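# Move the feed hopper from grinder inlet to bench

## Task

Lift the feed hopper off the grinder's inlet, set it down on the bench next to the grinder, and release it so neither gripper is holding it at the end.

## Robot and tools

Robot: two arms, left_arm and right_arm, each ending in a parallel gripper. The names are labels only; left_arm sits on the +y side. Nothing may be pushed or dropped off the table, and the arms must not collide or press against each other hard. Small external tugs on a held part or nudges to loose items can occur.

World frame (used by all reported poses): origin on the table surface midway between the arms, +x out across the table, +z up. Results print each gripper's end_effector_position (metres) and end_effector_quat_wxyz; printed positions can be slightly wrong, more so at long reach. Gripper frame: fingers extend along the gripper's +z, close and open along its y. The reported point lies between the finger pads, roughly 1 cm short of the tips.

Row layout (shared by execute_actions and move): one flat list of 14 numbers covering both arms, each in [-1, 1], even when only one arm should move: left dx, dy, dz, rx, ry, rz, opening, then right dx, dy, dz, rx, ry, rz, opening. The first six per arm are an offset, not a pose: a displacement from the gripper's measured pose at the start of the action (for a call's first action, the pose in the scene's latest result), expressed in that gripper's own axes. Scale: 1.0 equals 0.6 m for dx, dy, dz and 180 degrees for rotation; rx, ry, rz form a single rotation vector. Opening is absolute, not an offset: +1 fully open (0.094 m), -1 closed.

execute_actions(actions): a list of actions run in sequence. Each action is a table of 1 to 15 rows; each row lasts one 1/30 s step, and a short table repeats its final row to fill 15 steps. Every row is measured from the action's start pose, not from the preceding row. An empty list just returns state and images.

move(target, speed, blocking): target is one 14-number row as above, offsets taken from the pose in the latest result that shows one. Each gripper follows a straight line toward its target; both finish together, lasting 0.5 to 10 s, cut off at 10 s if longer. Rotation takes the shorter direction. speed is in m/s, 0.002 to 0.5, default 0.25; turning is capped at twice that value in rad/s. Paths ignore obstacles and the other arm; grippers lag, drift and may overshoot speed, particularly near a straight elbow. Faster contact, or a target set deeper beyond a contact, means harder impact. The opening is applied at the start. With blocking=false the result comes after 0.5 s while motion continues; until a result shows it finished, other moves and action rows are rejected, so use wait or stop. The extra 'move:' line reports the ending (done, off_target, moving, held, fault), which limits applied, and each gripper's distance to its target. limits=paced: the sent pose was clipped. limits=held: a safety check blocked some steps, after which the arm may jump faster than speed. If only one arm is named, the other finished at rest near its target.

wait(seconds): 0 to 10; lets time pass while each arm keeps its last command; returns early if a running move ends. stop(): brakes a running move (needs braking distance; fingers keep moving). zoom_image(camera, region): region [x0, y0, x1, y1] in pixels, top-left origin, at most 504 by 504, on cam_head_left, cam_head_right, cam_high, cam_low, cam_left_wrist or cam_right_wrist (all 504x504). finished_scene(scene): pass the current scene's number; irreversible; only call once the hopper rests on the bench, released. Replying without a tool call ends everything.

Controller behaviour: each step clips the commanded pose to within 70 mm and 16 degrees of the measured one, then damped inverse kinematics drives the joints, favouring position over orientation. Large offsets may need several actions; after an action the arm only continues to its last clipped pose. 'Hand target' lines show what each arm is currently driven toward. 'pose unreachable' means a clearance check altered or blocked that arm's command. Arms tend to settle a centimetre or more low and can sag further under repeated zero offsets: in the first call of a reply, send the correction back to the desired pose, then zeros, raising the aim if it still sags. Treat an idle arm the same way and keep sending it its intended opening.

Gripping: grip_measured uses the same scale as the commanded opening (the last Joint positions value per arm is the opening in metres); readings may be off by about 1 mm per gripper. To hold, command roughly 0.03 below grip_measured for a firm grip, less for a lighter one. Pad force tops out near 50 to 62 N, lower on very thin parts; first contact may spike.

Joint limits (rad): waist -2.880 to 2.880, shoulder 0.000 to 3.142, elbow 0.000 to 3.019, wrist pitch -1.693 to 1.571, wrist yaw -1.571 to 1.571, wrist roll -2.094 to 2.094. Elbows stop just before straight.

Heat: carrying load warms motors; MOTOR HOT appears from 85 °C, and at 100 °C an OVER-TEMPERATURE FAULT drops that arm until it cools. FAULT lines mean an arm stopped. Avoid drops, slips, slams and hard pushes; smooth, quick, low-effort motion is preferred.

Cameras: calibration is given per camera (pinhole+radial for head, high and low; fisheye for the wrist cameras, whose pose follows the arm's joints), with small per-scene deviations; results list cameras whose values changed.

Each tool is called after "Emit:" as a command line: name --argument value for each argument, lists and objects as JSON in quotes; but a table of rows of numbers goes row by row, as --pt "numbers of a row", without its own name.

## Session

I'll start by looking at the current state of the scene.

Emit:
execute_actions --actions '[]'

Scene clock: 0.00 s.
left_arm: end_effector_position=(+0.5271, +0.8004, +0.1277) grip_measured=+1.000 end_effector_quat_wxyz=(-0.533, +0.838, -0.013, +0.113) | right_arm: end_effector_position=(+0.3624, -0.5175, +0.3115) grip_measured=+1.000 end_effector_quat_wxyz=(-0.057, +0.039, +0.986, -0.155)
Joint positions: left_arm=[ 0.668  1.967  1.35   0.124 -0.543 -2.035  0.094] | right_arm=[-0.412  1.308  1.397 -1.664  0.331 -0.301  0.094]
Joint velocities: left_arm=[-0.005 -0.015  0.007  0.002  0.051  0.007  0.   ] | right_arm=[-0.015  0.015 -0.002  0.002 -0.007  0.007  0.   ]
Motor temperatures (°C, as the motors report them): left_arm=[20 20 18 19 19 19] | right_arm=[19 20 20 19 19 19]
Hand target (left_arm): +0.534, +0.807, +0.153; -0.547, +0.827, -0.006, +0.127
Hand target (right_arm): +0.368, -0.520, +0.321; -0.045, +0.041, +0.985, -0.159

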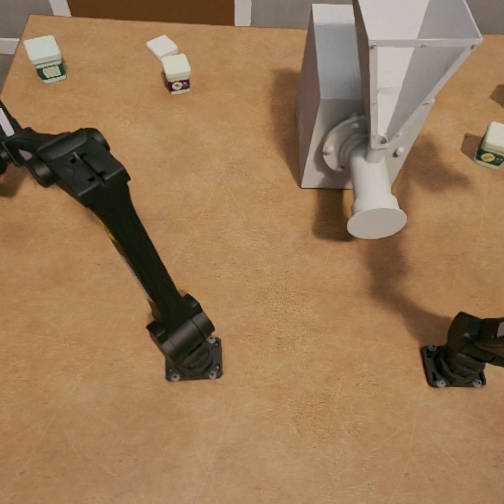

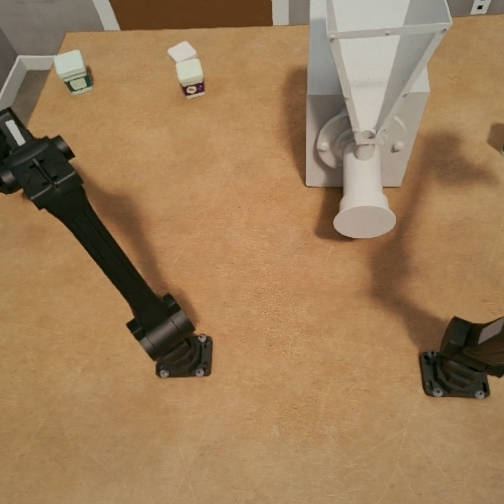

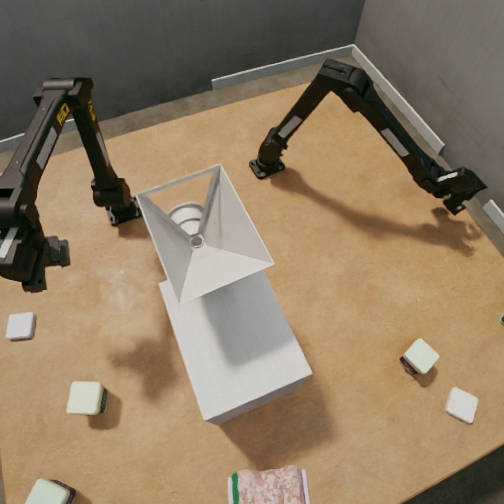

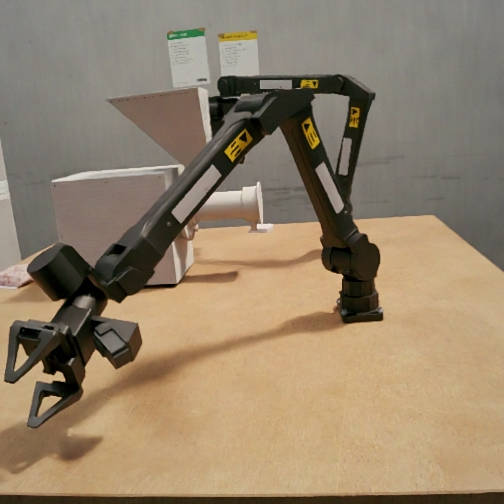

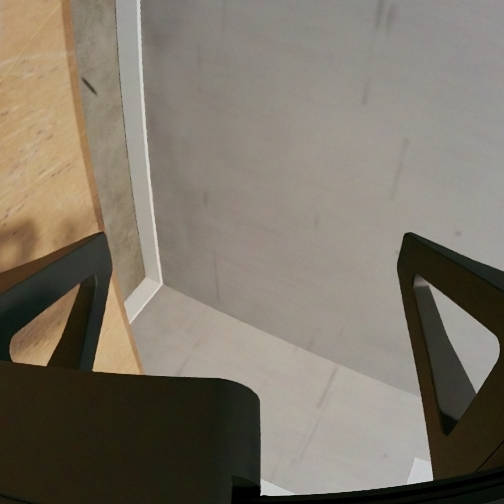

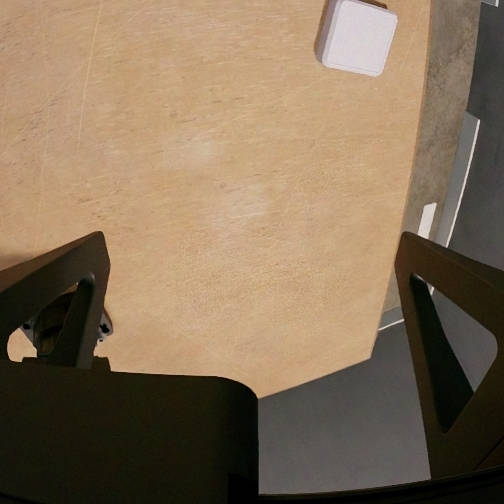

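Emit:
zoom_image --camera "cam_head_left" --region '[270, 0, 504, 260]'

Emit:
zoom_image --camera "cam_head_right" --region '[270, 0, 504, 260]'

Emit:
zoom_image --camera "cam_high" --region '[110, 140, 350, 440]'

Emit:
zoom_image --camera "cam_low" --region '[0, 60, 300, 320]'

Region (270, 0, 504, 260) of cam_head_left's 504x504 image, scaled by 1.938, with more detail than that image has; it fills the left 454 columns of this view, and the rest is white.

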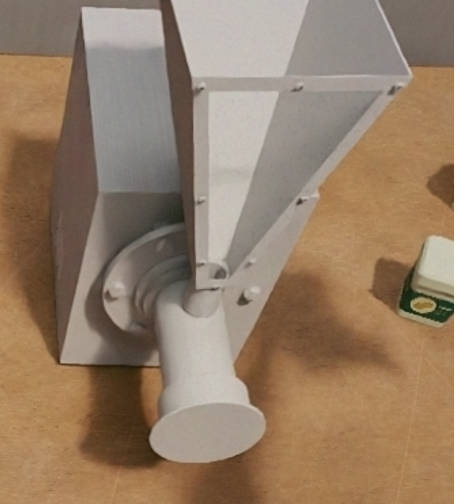

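Region (270, 0, 504, 260) of cam_head_right's 504x504 image, scaled by 1.938, with more detail than that image has; it fills the left 454 columns of this view, and the rest is white.

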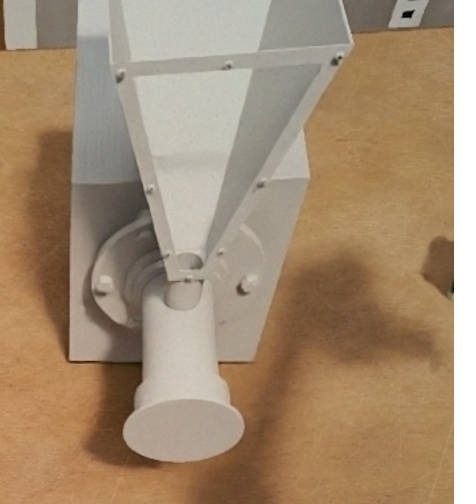

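Region (110, 140, 350, 440) of cam_high's 504x504 image, scaled by 1.680, with more detail than that image has; it fills the left 403 columns of this view, and the rest is white.

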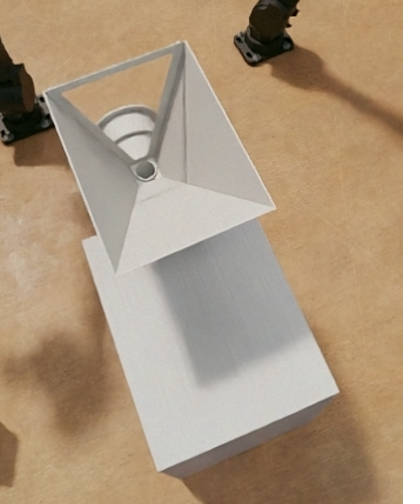

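Region (0, 60, 300, 320) of cam_low's 504x504 image, scaled by 1.680, with more detail than that image has; it fills the top 437 rows of this view, and the rest is white.

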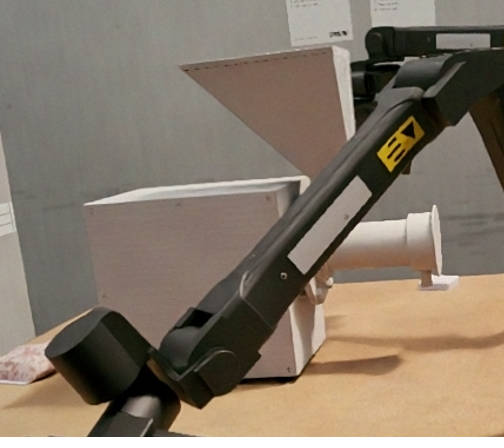

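Emit:
zoom_image --camera "cam_head_left" --region '[310, 100, 430, 200]'

Emit:
zoom_image --camera "cam_head_right" --region '[305, 100, 425, 200]'

Emit:
zoom_image --camera "cam_high" --region '[130, 160, 280, 310]'

Region (310, 100, 430, 200) of cam_head_left's 504x504 image, scaled by 4.200, with more detail than that image has.

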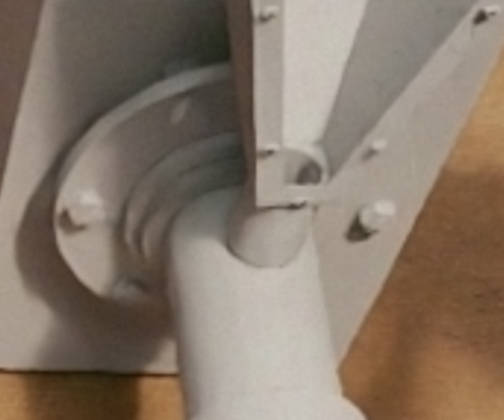

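Region (305, 100, 425, 200) of cam_head_right's 504x504 image, scaled by 4.200, with more detail than that image has.

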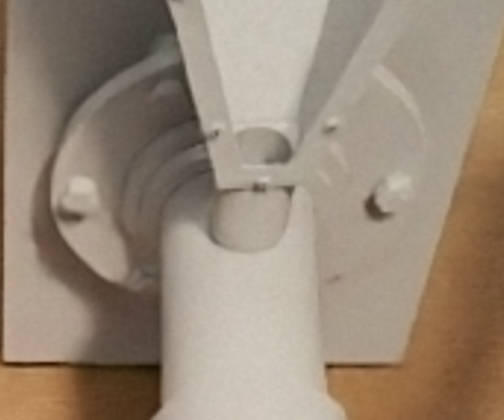

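Region (130, 160, 280, 310) of cam_high's 504x504 image, scaled by 3.360, with more detail than that image has.

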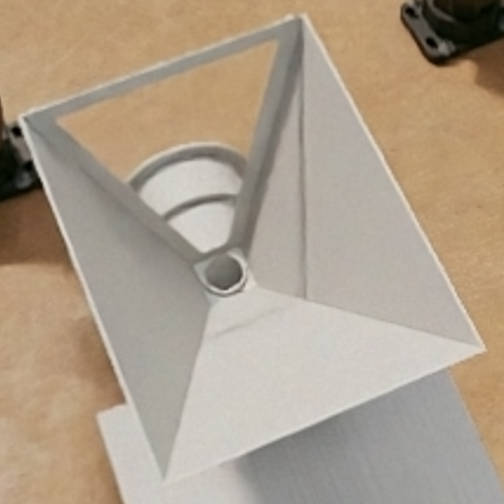

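Emit:
move --target '[0.0073,-0.0373,-0.0169,0,0,0,1, -0.0822,0.2897,-0.5725,-0.1953,-0.1681,-0.0043,1]' --speed 0.3

Scene clock: 121.93 s.
left_arm: end_effector_position=(+0.5222, +0.7958, +0.1212) grip_measured=+1.000 end_effector_quat_wxyz=(-0.520, +0.848, -0.020, +0.099) | right_arm: end_effector_position=(+0.4617, -0.2523, +0.5590) grip_measured=+1.000 end_effector_quat_wxyz=(+0.265, +0.008, +0.954, +0.143)
Joint positions: left_arm=[ 0.668  1.96   1.345  0.076 -0.543 -2.035  0.094] | right_arm=[ 0.059  1.345  2.049 -1.701 -0.223  0.174  0.094]
Joint velocities: left_arm=[-0.024  0.005 -0.002 -0.022 -0.022  0.022  0.   ] | right_arm=[-0.005 -0.005  0.002 -0.002 -0.022  0.037  0.   ]
Motor temperatures (°C, as the motors report them): left_arm=[20 24 23 19 19 19] | right_arm=[19 21 27 19 19 19]
Hand target (left_arm): +0.527, +0.800, +0.153; -0.533, +0.838, -0.013, +0.113
Hand target (right_arm): +0.463, -0.251, +0.573; +0.278, +0.010, +0.949, +0.147
Off the commanded pose (left_arm): 0.032 m, 3 deg.
Off the commanded pose (right_arm): 0.019 m, 6 deg.
joint sent to its limit (right arm) — the command would take joint 4 (wrist pitch) past its lower limit, so that joint was sent only as far as its limit.
move: off_target (left_arm, right_arm)
camera_calibration (this result's frames):
cam_left_wrist: T_world_to_cam=[[-0.0599196, 0.458434, 0.886706, -0.439886], [0.688628, -0.62409, 0.369193, 0.0966391], [0.722635, 0.632733, -0.278295, -0.720794], [0, 0, 0, 1]] pos_world=[0.427965, 0.71804, 0.153778]
cam_right_wrist: T_world_to_cam=[[0.0854301, -0.962159, -0.258751, -0.13828], [-0.992823, -0.104023, 0.0590136, 0.402091], [-0.0836966, 0.251852, -0.96414, 0.762887], [0, 0, 0, 1]] pos_world=[0.47487, -0.283356, 0.67602]

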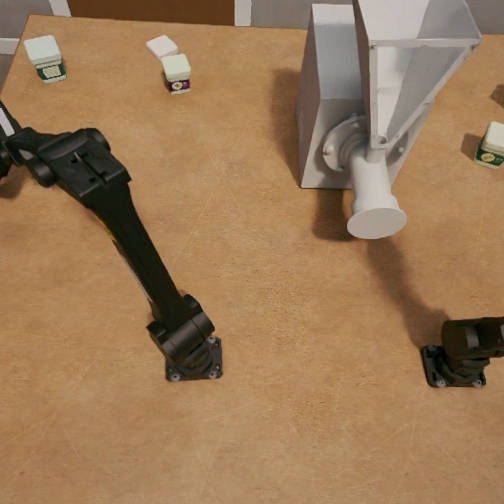

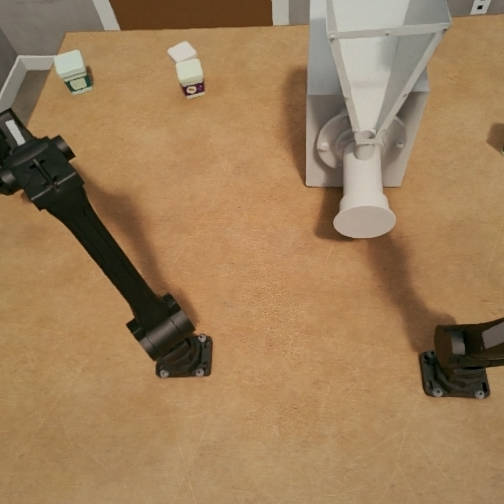

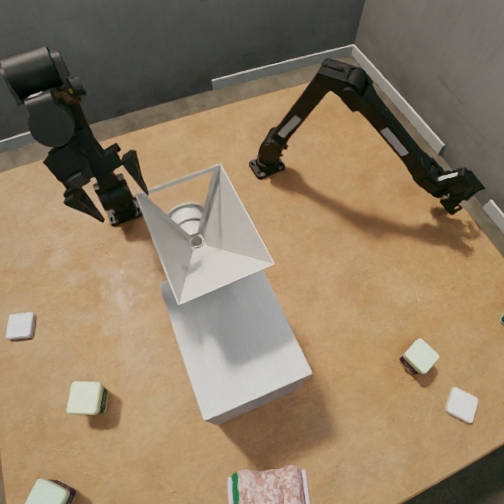

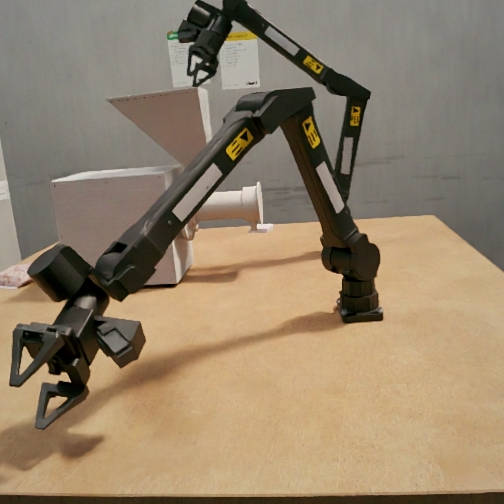

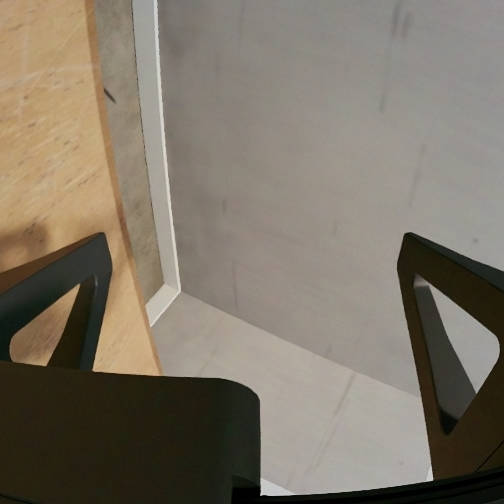

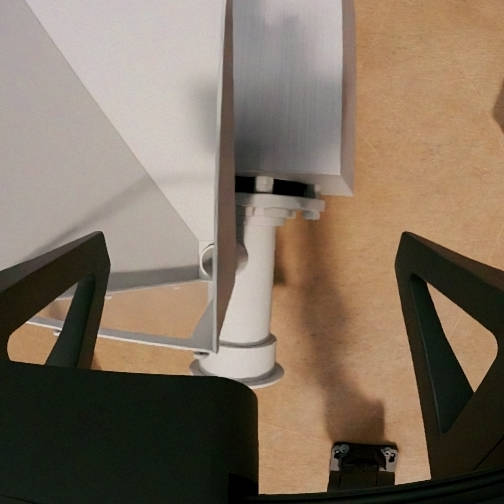

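Emit:
zoom_image --camera "cam_right_wrist" --region '[100, 100, 400, 400]'

Emit:
zoom_image --camera "cam_low" --region '[90, 0, 290, 200]'

Emit:
zoom_image --camera "cam_high" --region '[0, 40, 300, 340]'

Region (100, 100, 400, 400) of cam_right_wrist's 504x504 image, scaled by 1.680, with more detail than that image has.

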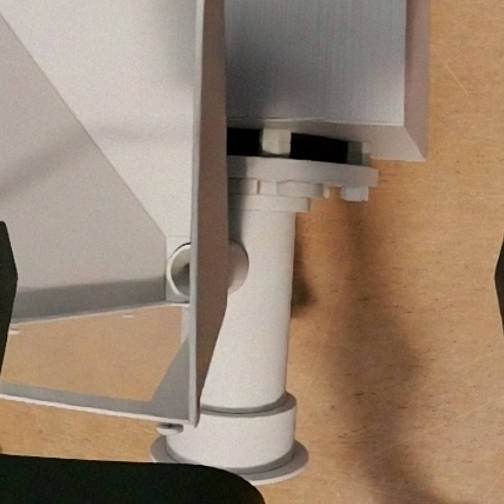

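Region (90, 0, 290, 200) of cam_low's 504x504 image, scaled by 2.520, with more detail than that image has.

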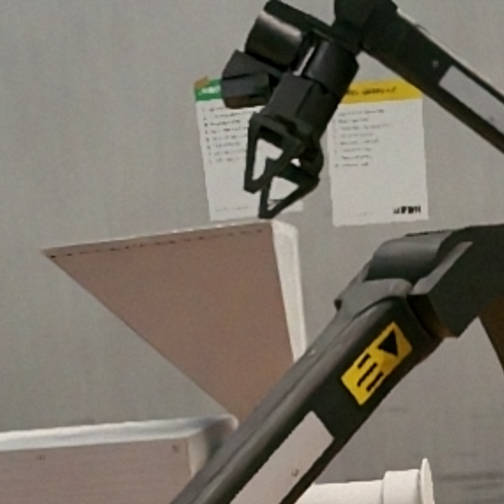

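Region (0, 40, 300, 340) of cam_high's 504x504 image, scaled by 1.680, with more detail than that image has.

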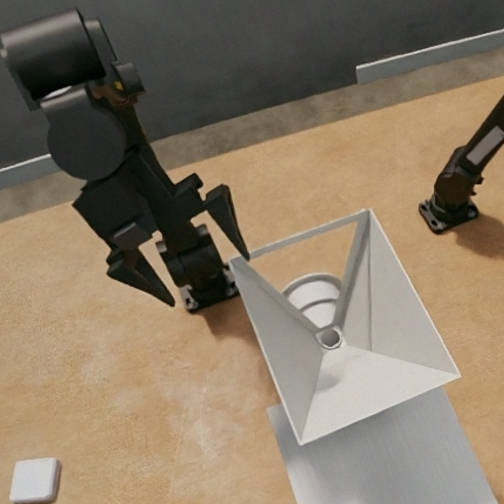

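Emit:
move --target '[0.0165,-0.0498,-0.014,0.011,0.0057,-0.0075,1, -0.0117,0.0315,0.0475,-0.0026,-0.0089,0.0007,0.3]' --speed 0.1

Scene clock: 232.57 s.
left_arm: end_effector_position=(+0.5215, +0.7951, +0.1198) grip_measured=+1.000 end_effector_quat_wxyz=(-0.519, +0.849, -0.021, +0.098) | right_arm: end_effector_position=(+0.4783, -0.2305, +0.5443) grip_measured=+0.302 end_effector_quat_wxyz=(+0.274, +0.009, +0.951, +0.144)
Joint positions: left_arm=[ 0.668  1.96   1.343  0.073 -0.543 -2.035  0.094] | right_arm=[ 0.117  1.344  1.988 -1.61  -0.19   0.226  0.061]
Joint velocities: left_arm=[ 0.005 -0.005 -0.037 -0.007  0.007 -0.081  0.   ] | right_arm=[ 0.015 -0.005 -0.002 -0.022 -0.037  0.125  0.   ]
Motor temperatures (°C, as the motors report them): left_arm=[20 26 24 19 19 19] | right_arm=[19 21 29 19 19 19]
Hand target (left_arm): +0.528, +0.800, +0.153; -0.533, +0.838, -0.013, +0.113
Hand target (right_arm): +0.481, -0.227, +0.544; +0.278, +0.010, +0.949, +0.146
Off the commanded pose (left_arm): 0.034 m, 3 deg.
Off the commanded pose (right_arm): 0.004 m, 1 deg.
move: off_target (left_arm)
camera_calibration (this result's frames):
cam_left_wrist: T_world_to_cam=[[-0.0569395, 0.461185, 0.885475, -0.441932], [0.689869, -0.622944, 0.368812, 0.0957441], [0.721692, 0.631861, -0.282687, -0.718585], [0, 0, 0, 1]] pos_world=[0.427383, 0.717502, 0.152873]
cam_right_wrist: T_world_to_cam=[[0.0881767, -0.961426, -0.260549, -0.122717], [-0.994084, -0.101589, 0.0384394, 0.434139], [-0.0634256, 0.255618, -0.964695, 0.736056], [0, 0, 0, 1]] pos_world=[0.489076, -0.262028, 0.661408]

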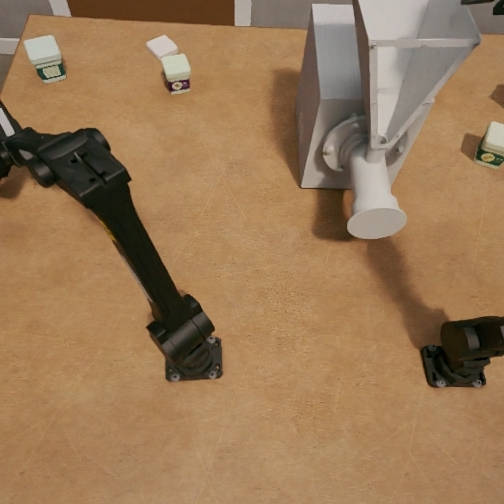

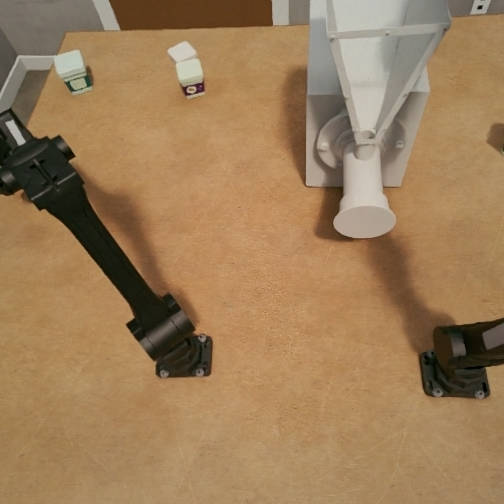

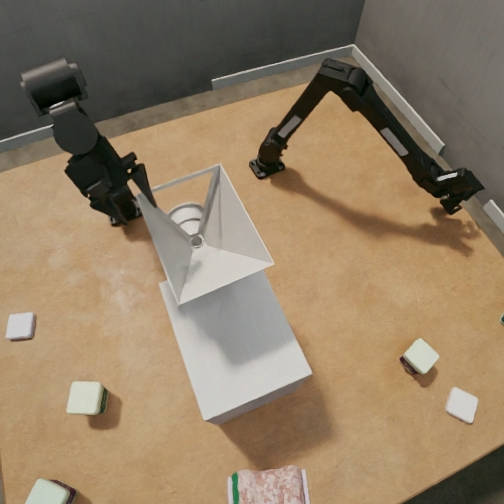

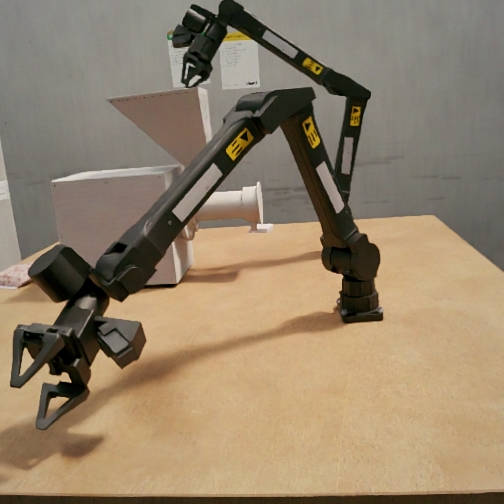

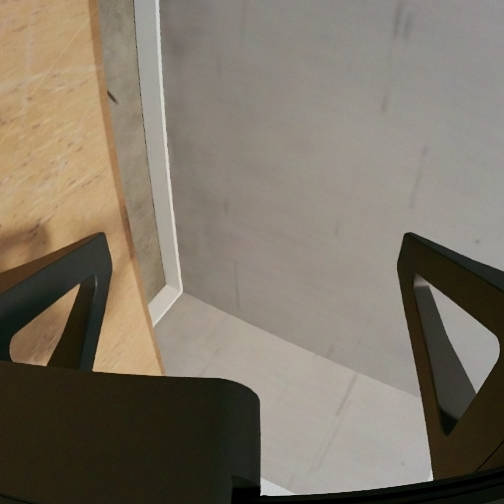

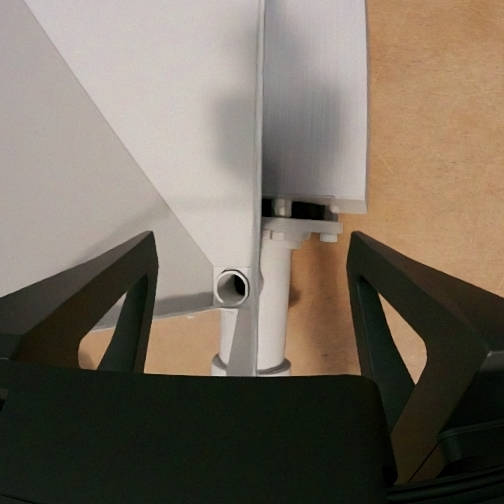

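Emit:
zoom_image --camera "cam_right_wrist" --region '[140, 120, 380, 380]'

Emit:
zoom_image --camera "cam_low" --region '[90, 0, 290, 200]'

Emit:
zoom_image --camera "cam_high" --region '[60, 100, 300, 340]'

Region (140, 120, 380, 380) of cam_right_wrist's 504x504 image, scaled by 1.938, with more detail than that image has; it fills the left 465 columns of this view, and the rest is white.

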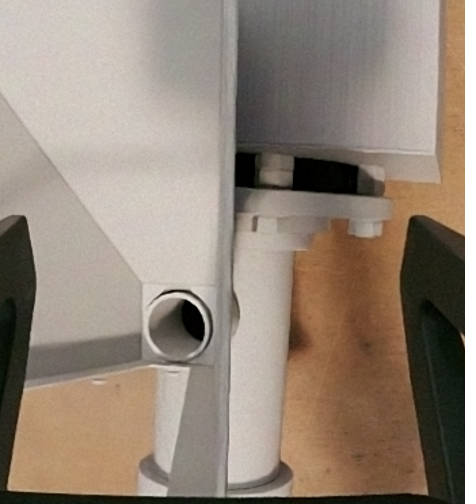

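Region (90, 0, 290, 200) of cam_low's 504x504 image, scaled by 2.520, with more detail than that image has.

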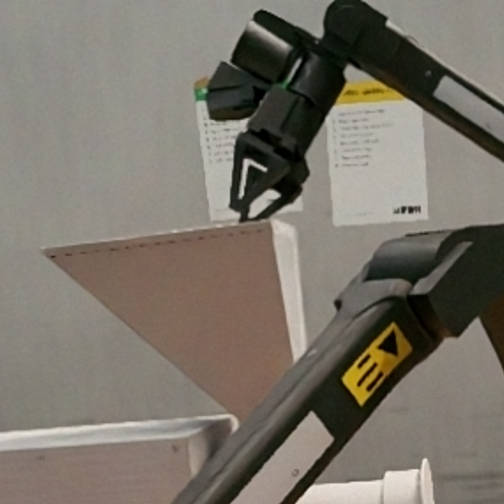

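Region (60, 100, 300, 340) of cam_high's 504x504 image, scaled by 2.100, with more detail than that image has.

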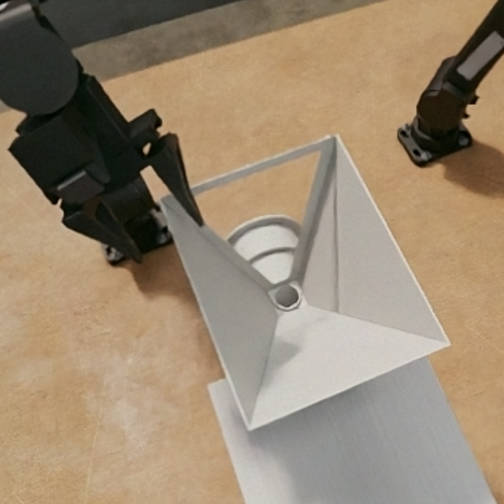

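Emit:
move --target '[0.0165,-0.0498,-0.014,0.011,0.0057,-0.0075,1, 0.0,-0.005,0.1033,0,0,0,0.3]' --speed 0.06

Scene clock: 255.50 s.
left_arm: end_effector_position=(+0.5206, +0.7943, +0.1179) grip_measured=+1.000 end_effector_quat_wxyz=(-0.517, +0.850, -0.022, +0.096) | right_arm: end_effector_position=(+0.5076, -0.2222, +0.4952) grip_measured=+0.302 end_effector_quat_wxyz=(+0.273, +0.009, +0.951, +0.142)
Joint positions: left_arm=[ 0.668  1.96   1.341  0.07  -0.543 -2.035  0.094] | right_arm=[ 0.129  1.344  1.837 -1.462 -0.18   0.236  0.061]
Joint velocities: left_arm=[ 0.005 -0.015 -0.022 -0.012  0.022 -0.007  0.   ] | right_arm=[ 0.005 -0.005  0.007  0.012  0.037 -0.037 -0.   ]
Motor temperatures (°C, as the motors report them): left_arm=[20 27 24 19 19 19] | right_arm=[19 21 27 19 19 19]
Hand target (left_arm): +0.527, +0.799, +0.151; -0.532, +0.839, -0.014, +0.112
Hand target (right_arm): +0.512, -0.217, +0.494; +0.274, +0.008, +0.951, +0.144
Off the commanded pose (left_arm): 0.035 m, 3 deg.
Off the commanded pose (right_arm): 0.007 m, 0 deg.
move: off_target (left_arm)
camera_calibration (this result's frames):
cam_left_wrist: T_world_to_cam=[[-0.0534679, 0.464391, 0.884015, -0.444157], [0.691315, -0.621608, 0.368356, 0.0947645], [0.720572, 0.630828, -0.287804, -0.715943], [0, 0, 0, 1]] pos_world=[0.426628, 0.716806, 0.151683]
cam_right_wrist: T_world_to_cam=[[0.084948, -0.962496, -0.257654, -0.130122], [-0.994169, -0.0991125, 0.0424705, 0.464534], [-0.0664144, 0.252544, -0.965303, 0.689604], [0, 0, 0, 1]] pos_world=[0.518678, -0.253356, 0.612422]

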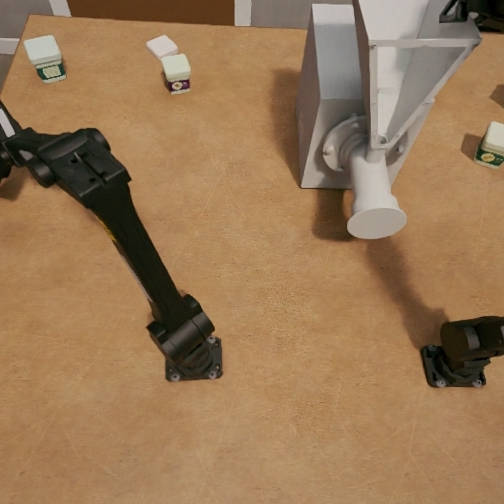

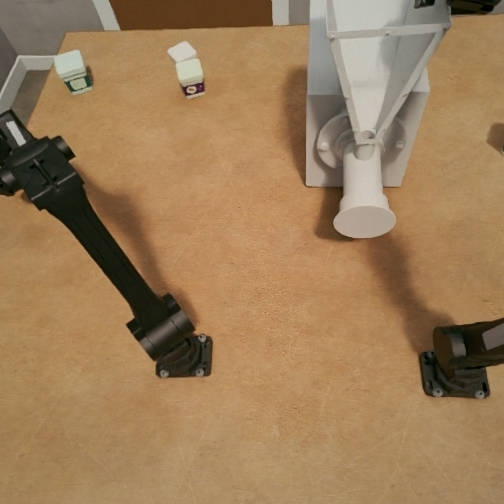

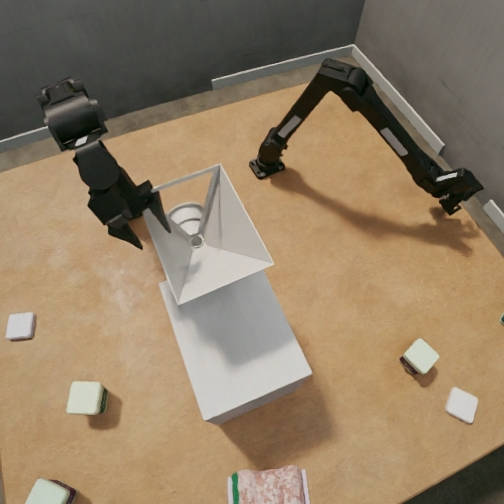

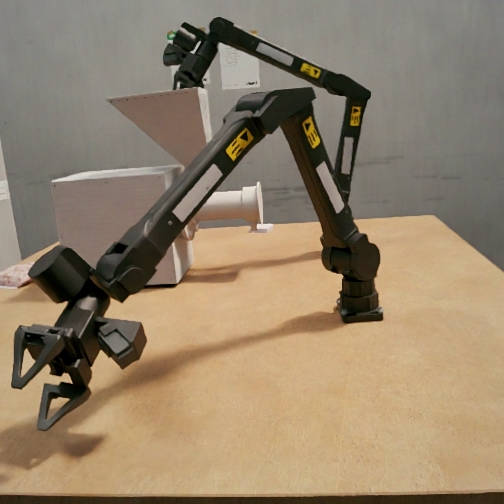

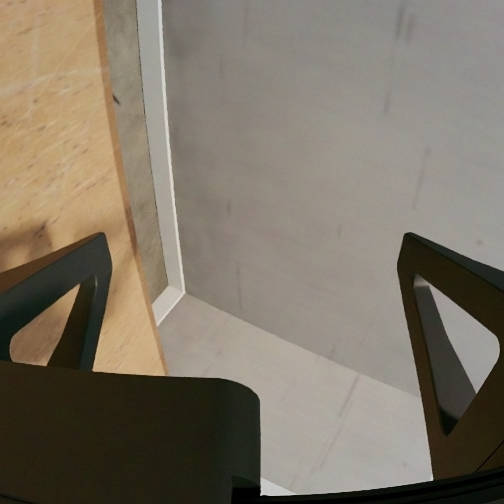

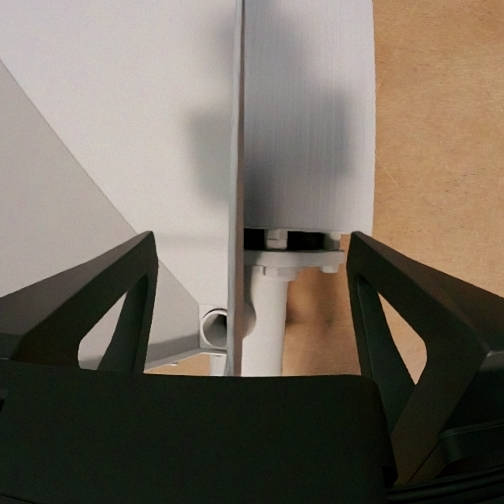

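Emit:
zoom_image --camera "cam_right_wrist" --region '[140, 120, 380, 380]'

Emit:
zoom_image --camera "cam_high" --region '[60, 100, 300, 340]'

Emit:
zoom_image --camera "cam_head_left" --region '[340, 0, 504, 164]'

Region (140, 120, 380, 380) of cam_right_wrist's 504x504 image, scaled by 1.938, with more detail than that image has; it fills the left 465 columns of this view, and the rest is white.

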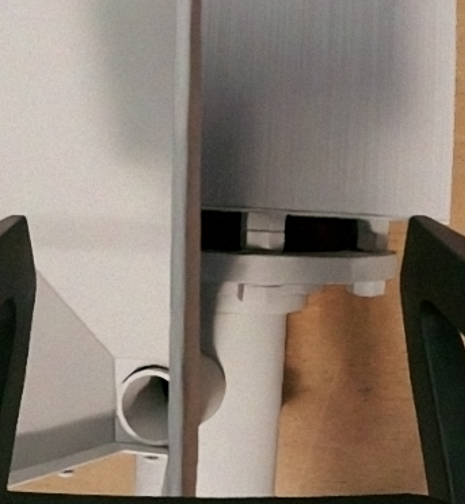

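Region (60, 100, 300, 340) of cam_high's 504x504 image, scaled by 2.100, with more detail than that image has.

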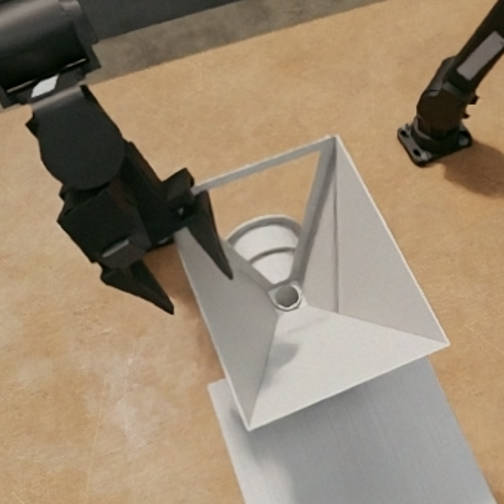

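Region (340, 0, 504, 164) of cam_head_left's 504x504 image, scaled by 3.073, with more detail than that image has.

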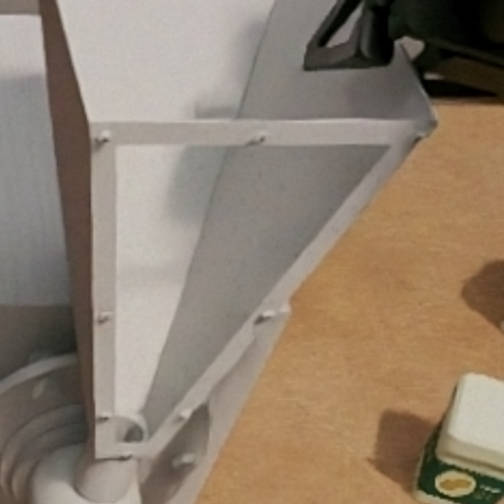

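Emit:
move --target '[0.0165,-0.0498,-0.014,0.011,0.0057,-0.0075,1, 0.004,0.018,0.0,0,0,0,-0.45]' --speed 0.03

Scene clock: 270.57 s.
left_arm: end_effector_position=(+0.5197, +0.7935, +0.1161) grip_measured=+1.000 end_effector_quat_wxyz=(-0.516, +0.851, -0.023, +0.095) | right_arm: end_effector_position=(+0.5062, -0.2158, +0.4949) grip_measured=-0.448 end_effector_quat_wxyz=(+0.272, +0.010, +0.952, +0.140)
Joint positions: left_arm=[ 0.668  1.96   1.338  0.068 -0.543 -2.035  0.094] | right_arm=[ 0.148  1.344  1.837 -1.462 -0.166  0.251  0.026]
Joint velocities: left_arm=[-0.005 -0.015 -0.002 -0.007 -0.007 -0.066  0.   ] | right_arm=[ 0.005  0.005  0.012 -0.007 -0.051  0.022  0.   ]
Motor temperatures (°C, as the motors report them): left_arm=[20 27 25 19 19 19] | right_arm=[19 21 27 19 19 19]
Hand target (left_arm): +0.526, +0.799, +0.149; -0.530, +0.840, -0.015, +0.111
Hand target (right_arm): +0.505, -0.212, +0.497; +0.273, +0.009, +0.951, +0.142
Off the commanded pose (left_arm): 0.035 m, 3 deg.
Off the commanded pose (right_arm): 0.005 m, 0 deg.
move: off_target (left_arm)
camera_calibration (this result's frames):
cam_left_wrist: T_world_to_cam=[[-0.0500021, 0.467591, 0.88253, -0.446368], [0.69276, -0.620275, 0.367891, 0.0937903], [0.719433, 0.629776, -0.292913, -0.71329], [0, 0, 0, 1]] pos_world=[0.425871, 0.716106, 0.150496]
cam_right_wrist: T_world_to_cam=[[0.0825969, -0.963633, -0.254143, -0.124805], [-0.994269, -0.0970496, 0.0448438, 0.463118], [-0.0678774, 0.248983, -0.966126, 0.687954], [0, 0, 0, 1]] pos_world=[0.517469, -0.246609, 0.612165]

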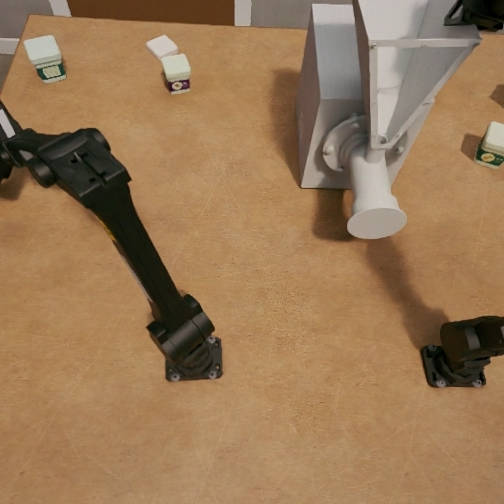

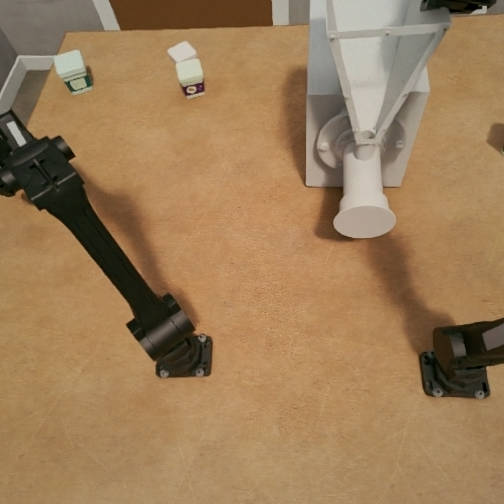

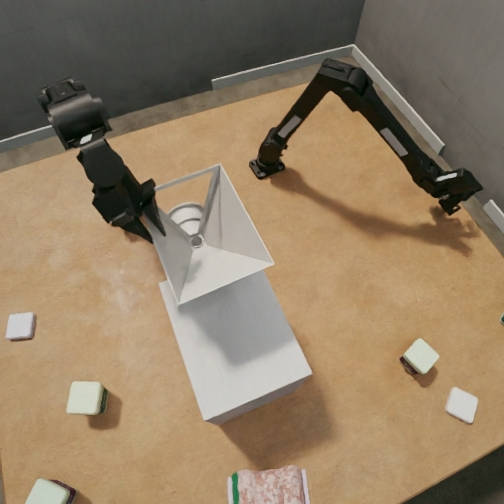

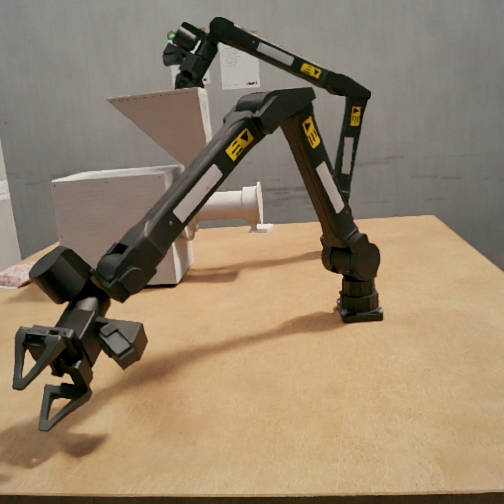

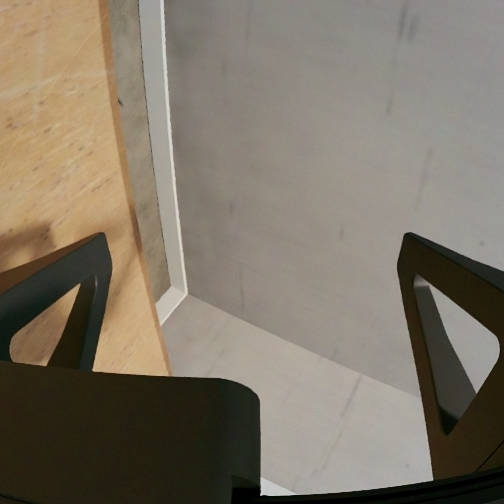

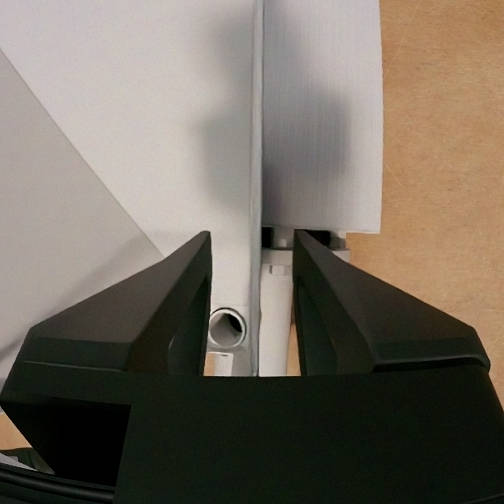

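Emit:
zoom_image --camera "cam_right_wrist" --region '[180, 150, 330, 380]'

Region (180, 150, 330, 380) of cam_right_wrist's 504x504 image, scaled by 2.191, with more detail than that image has; it fills the left 329 columns of this view, and the rest is white.

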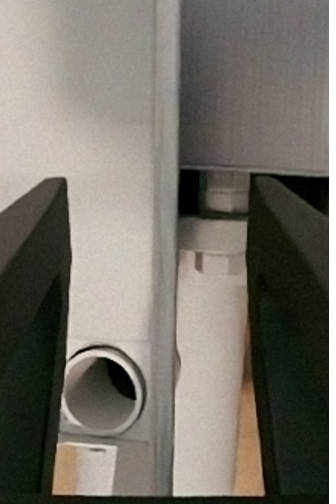

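Emit:
move --target '[0.0165,-0.0498,-0.014,0.011,0.0057,-0.0075,1, 0.0,0.002,0.0,0,0,0,-1]' --speed 0.03

Scene clock: 282.00 s.
left_arm: end_effector_position=(+0.5187, +0.7926, +0.1141) grip_measured=+1.000 end_effector_quat_wxyz=(-0.514, +0.853, -0.024, +0.093) | right_arm: end_effector_position=(+0.5060, -0.2144, +0.4953) grip_measured=-0.972 end_effector_quat_wxyz=(+0.271, +0.015, +0.951, +0.146)
Joint positions: left_arm=[ 0.668  1.96   1.335  0.065 -0.543 -2.035  0.094] | right_arm=[ 0.148  1.344  1.837 -1.46  -0.174  0.265  0.001]
Joint velocities: left_arm=[-0.015 -0.005  0.002 -0.002 -0.022  0.007  0.   ] | right_arm=[-0.005 -0.005 -0.002 -0.017 -0.081 -0.007 -0.001]
Motor temperatures (°C, as the motors report them): left_arm=[20 27 25 19 19 19] | right_arm=[19 21 28 19 19 19]
Hand target (left_arm): +0.526, +0.798, +0.147; -0.529, +0.842, -0.016, +0.109
Hand target (right_arm): +0.506, -0.215, +0.495; +0.272, +0.010, +0.952, +0.140
Off the commanded pose (left_arm): 0.035 m, 3 deg.
Off the commanded pose (right_arm): 0.000 m, 1 deg.
move: off_target (left_arm)
camera_calibration (this result's frames):
cam_left_wrist: T_world_to_cam=[[-0.0462952, 0.471014, 0.88091, -0.448657], [0.694305, -0.618848, 0.36738, 0.0927781], [0.71819, 0.628628, -0.298378, -0.710413], [0, 0, 0, 1]] pos_world=[0.425025, 0.715325, 0.14917]
cam_right_wrist: T_world_to_cam=[[0.075146, -0.960415, -0.268248, -0.11189], [-0.994721, -0.0910486, 0.0473258, 0.463364], [-0.069876, 0.263275, -0.962187, 0.690062], [0, 0, 0, 1]] pos_world=[0.517545, -0.246949, 0.612025]

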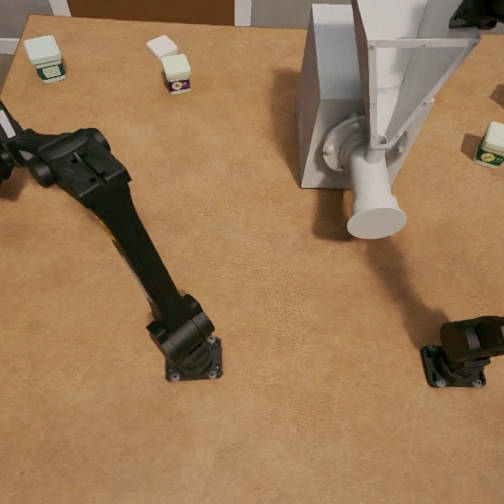

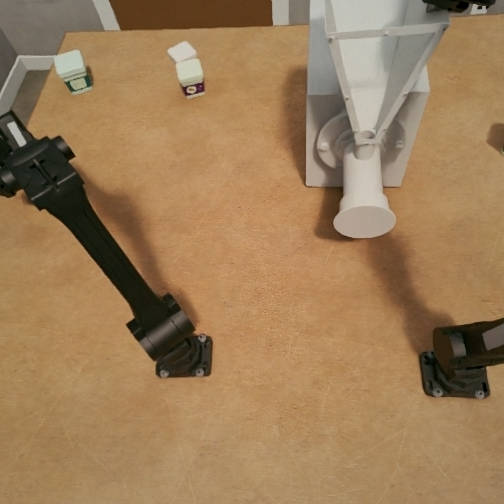

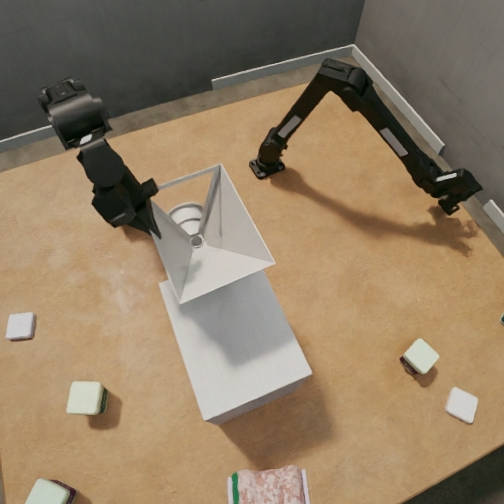

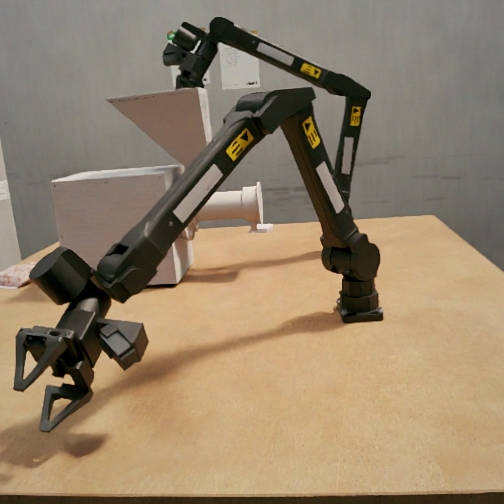

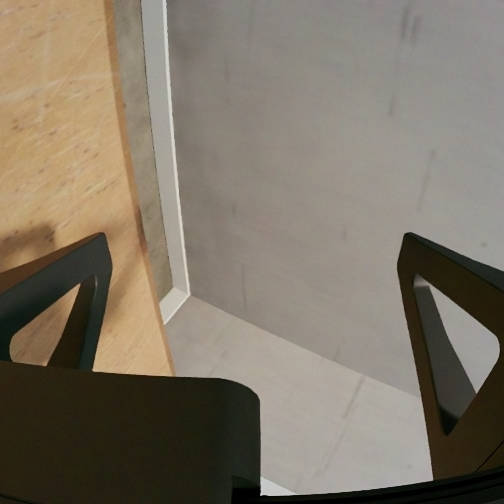

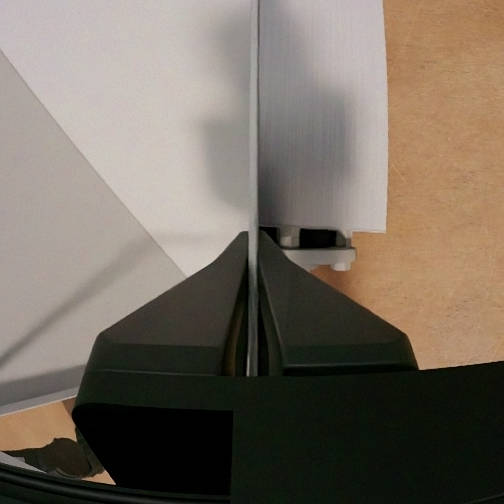

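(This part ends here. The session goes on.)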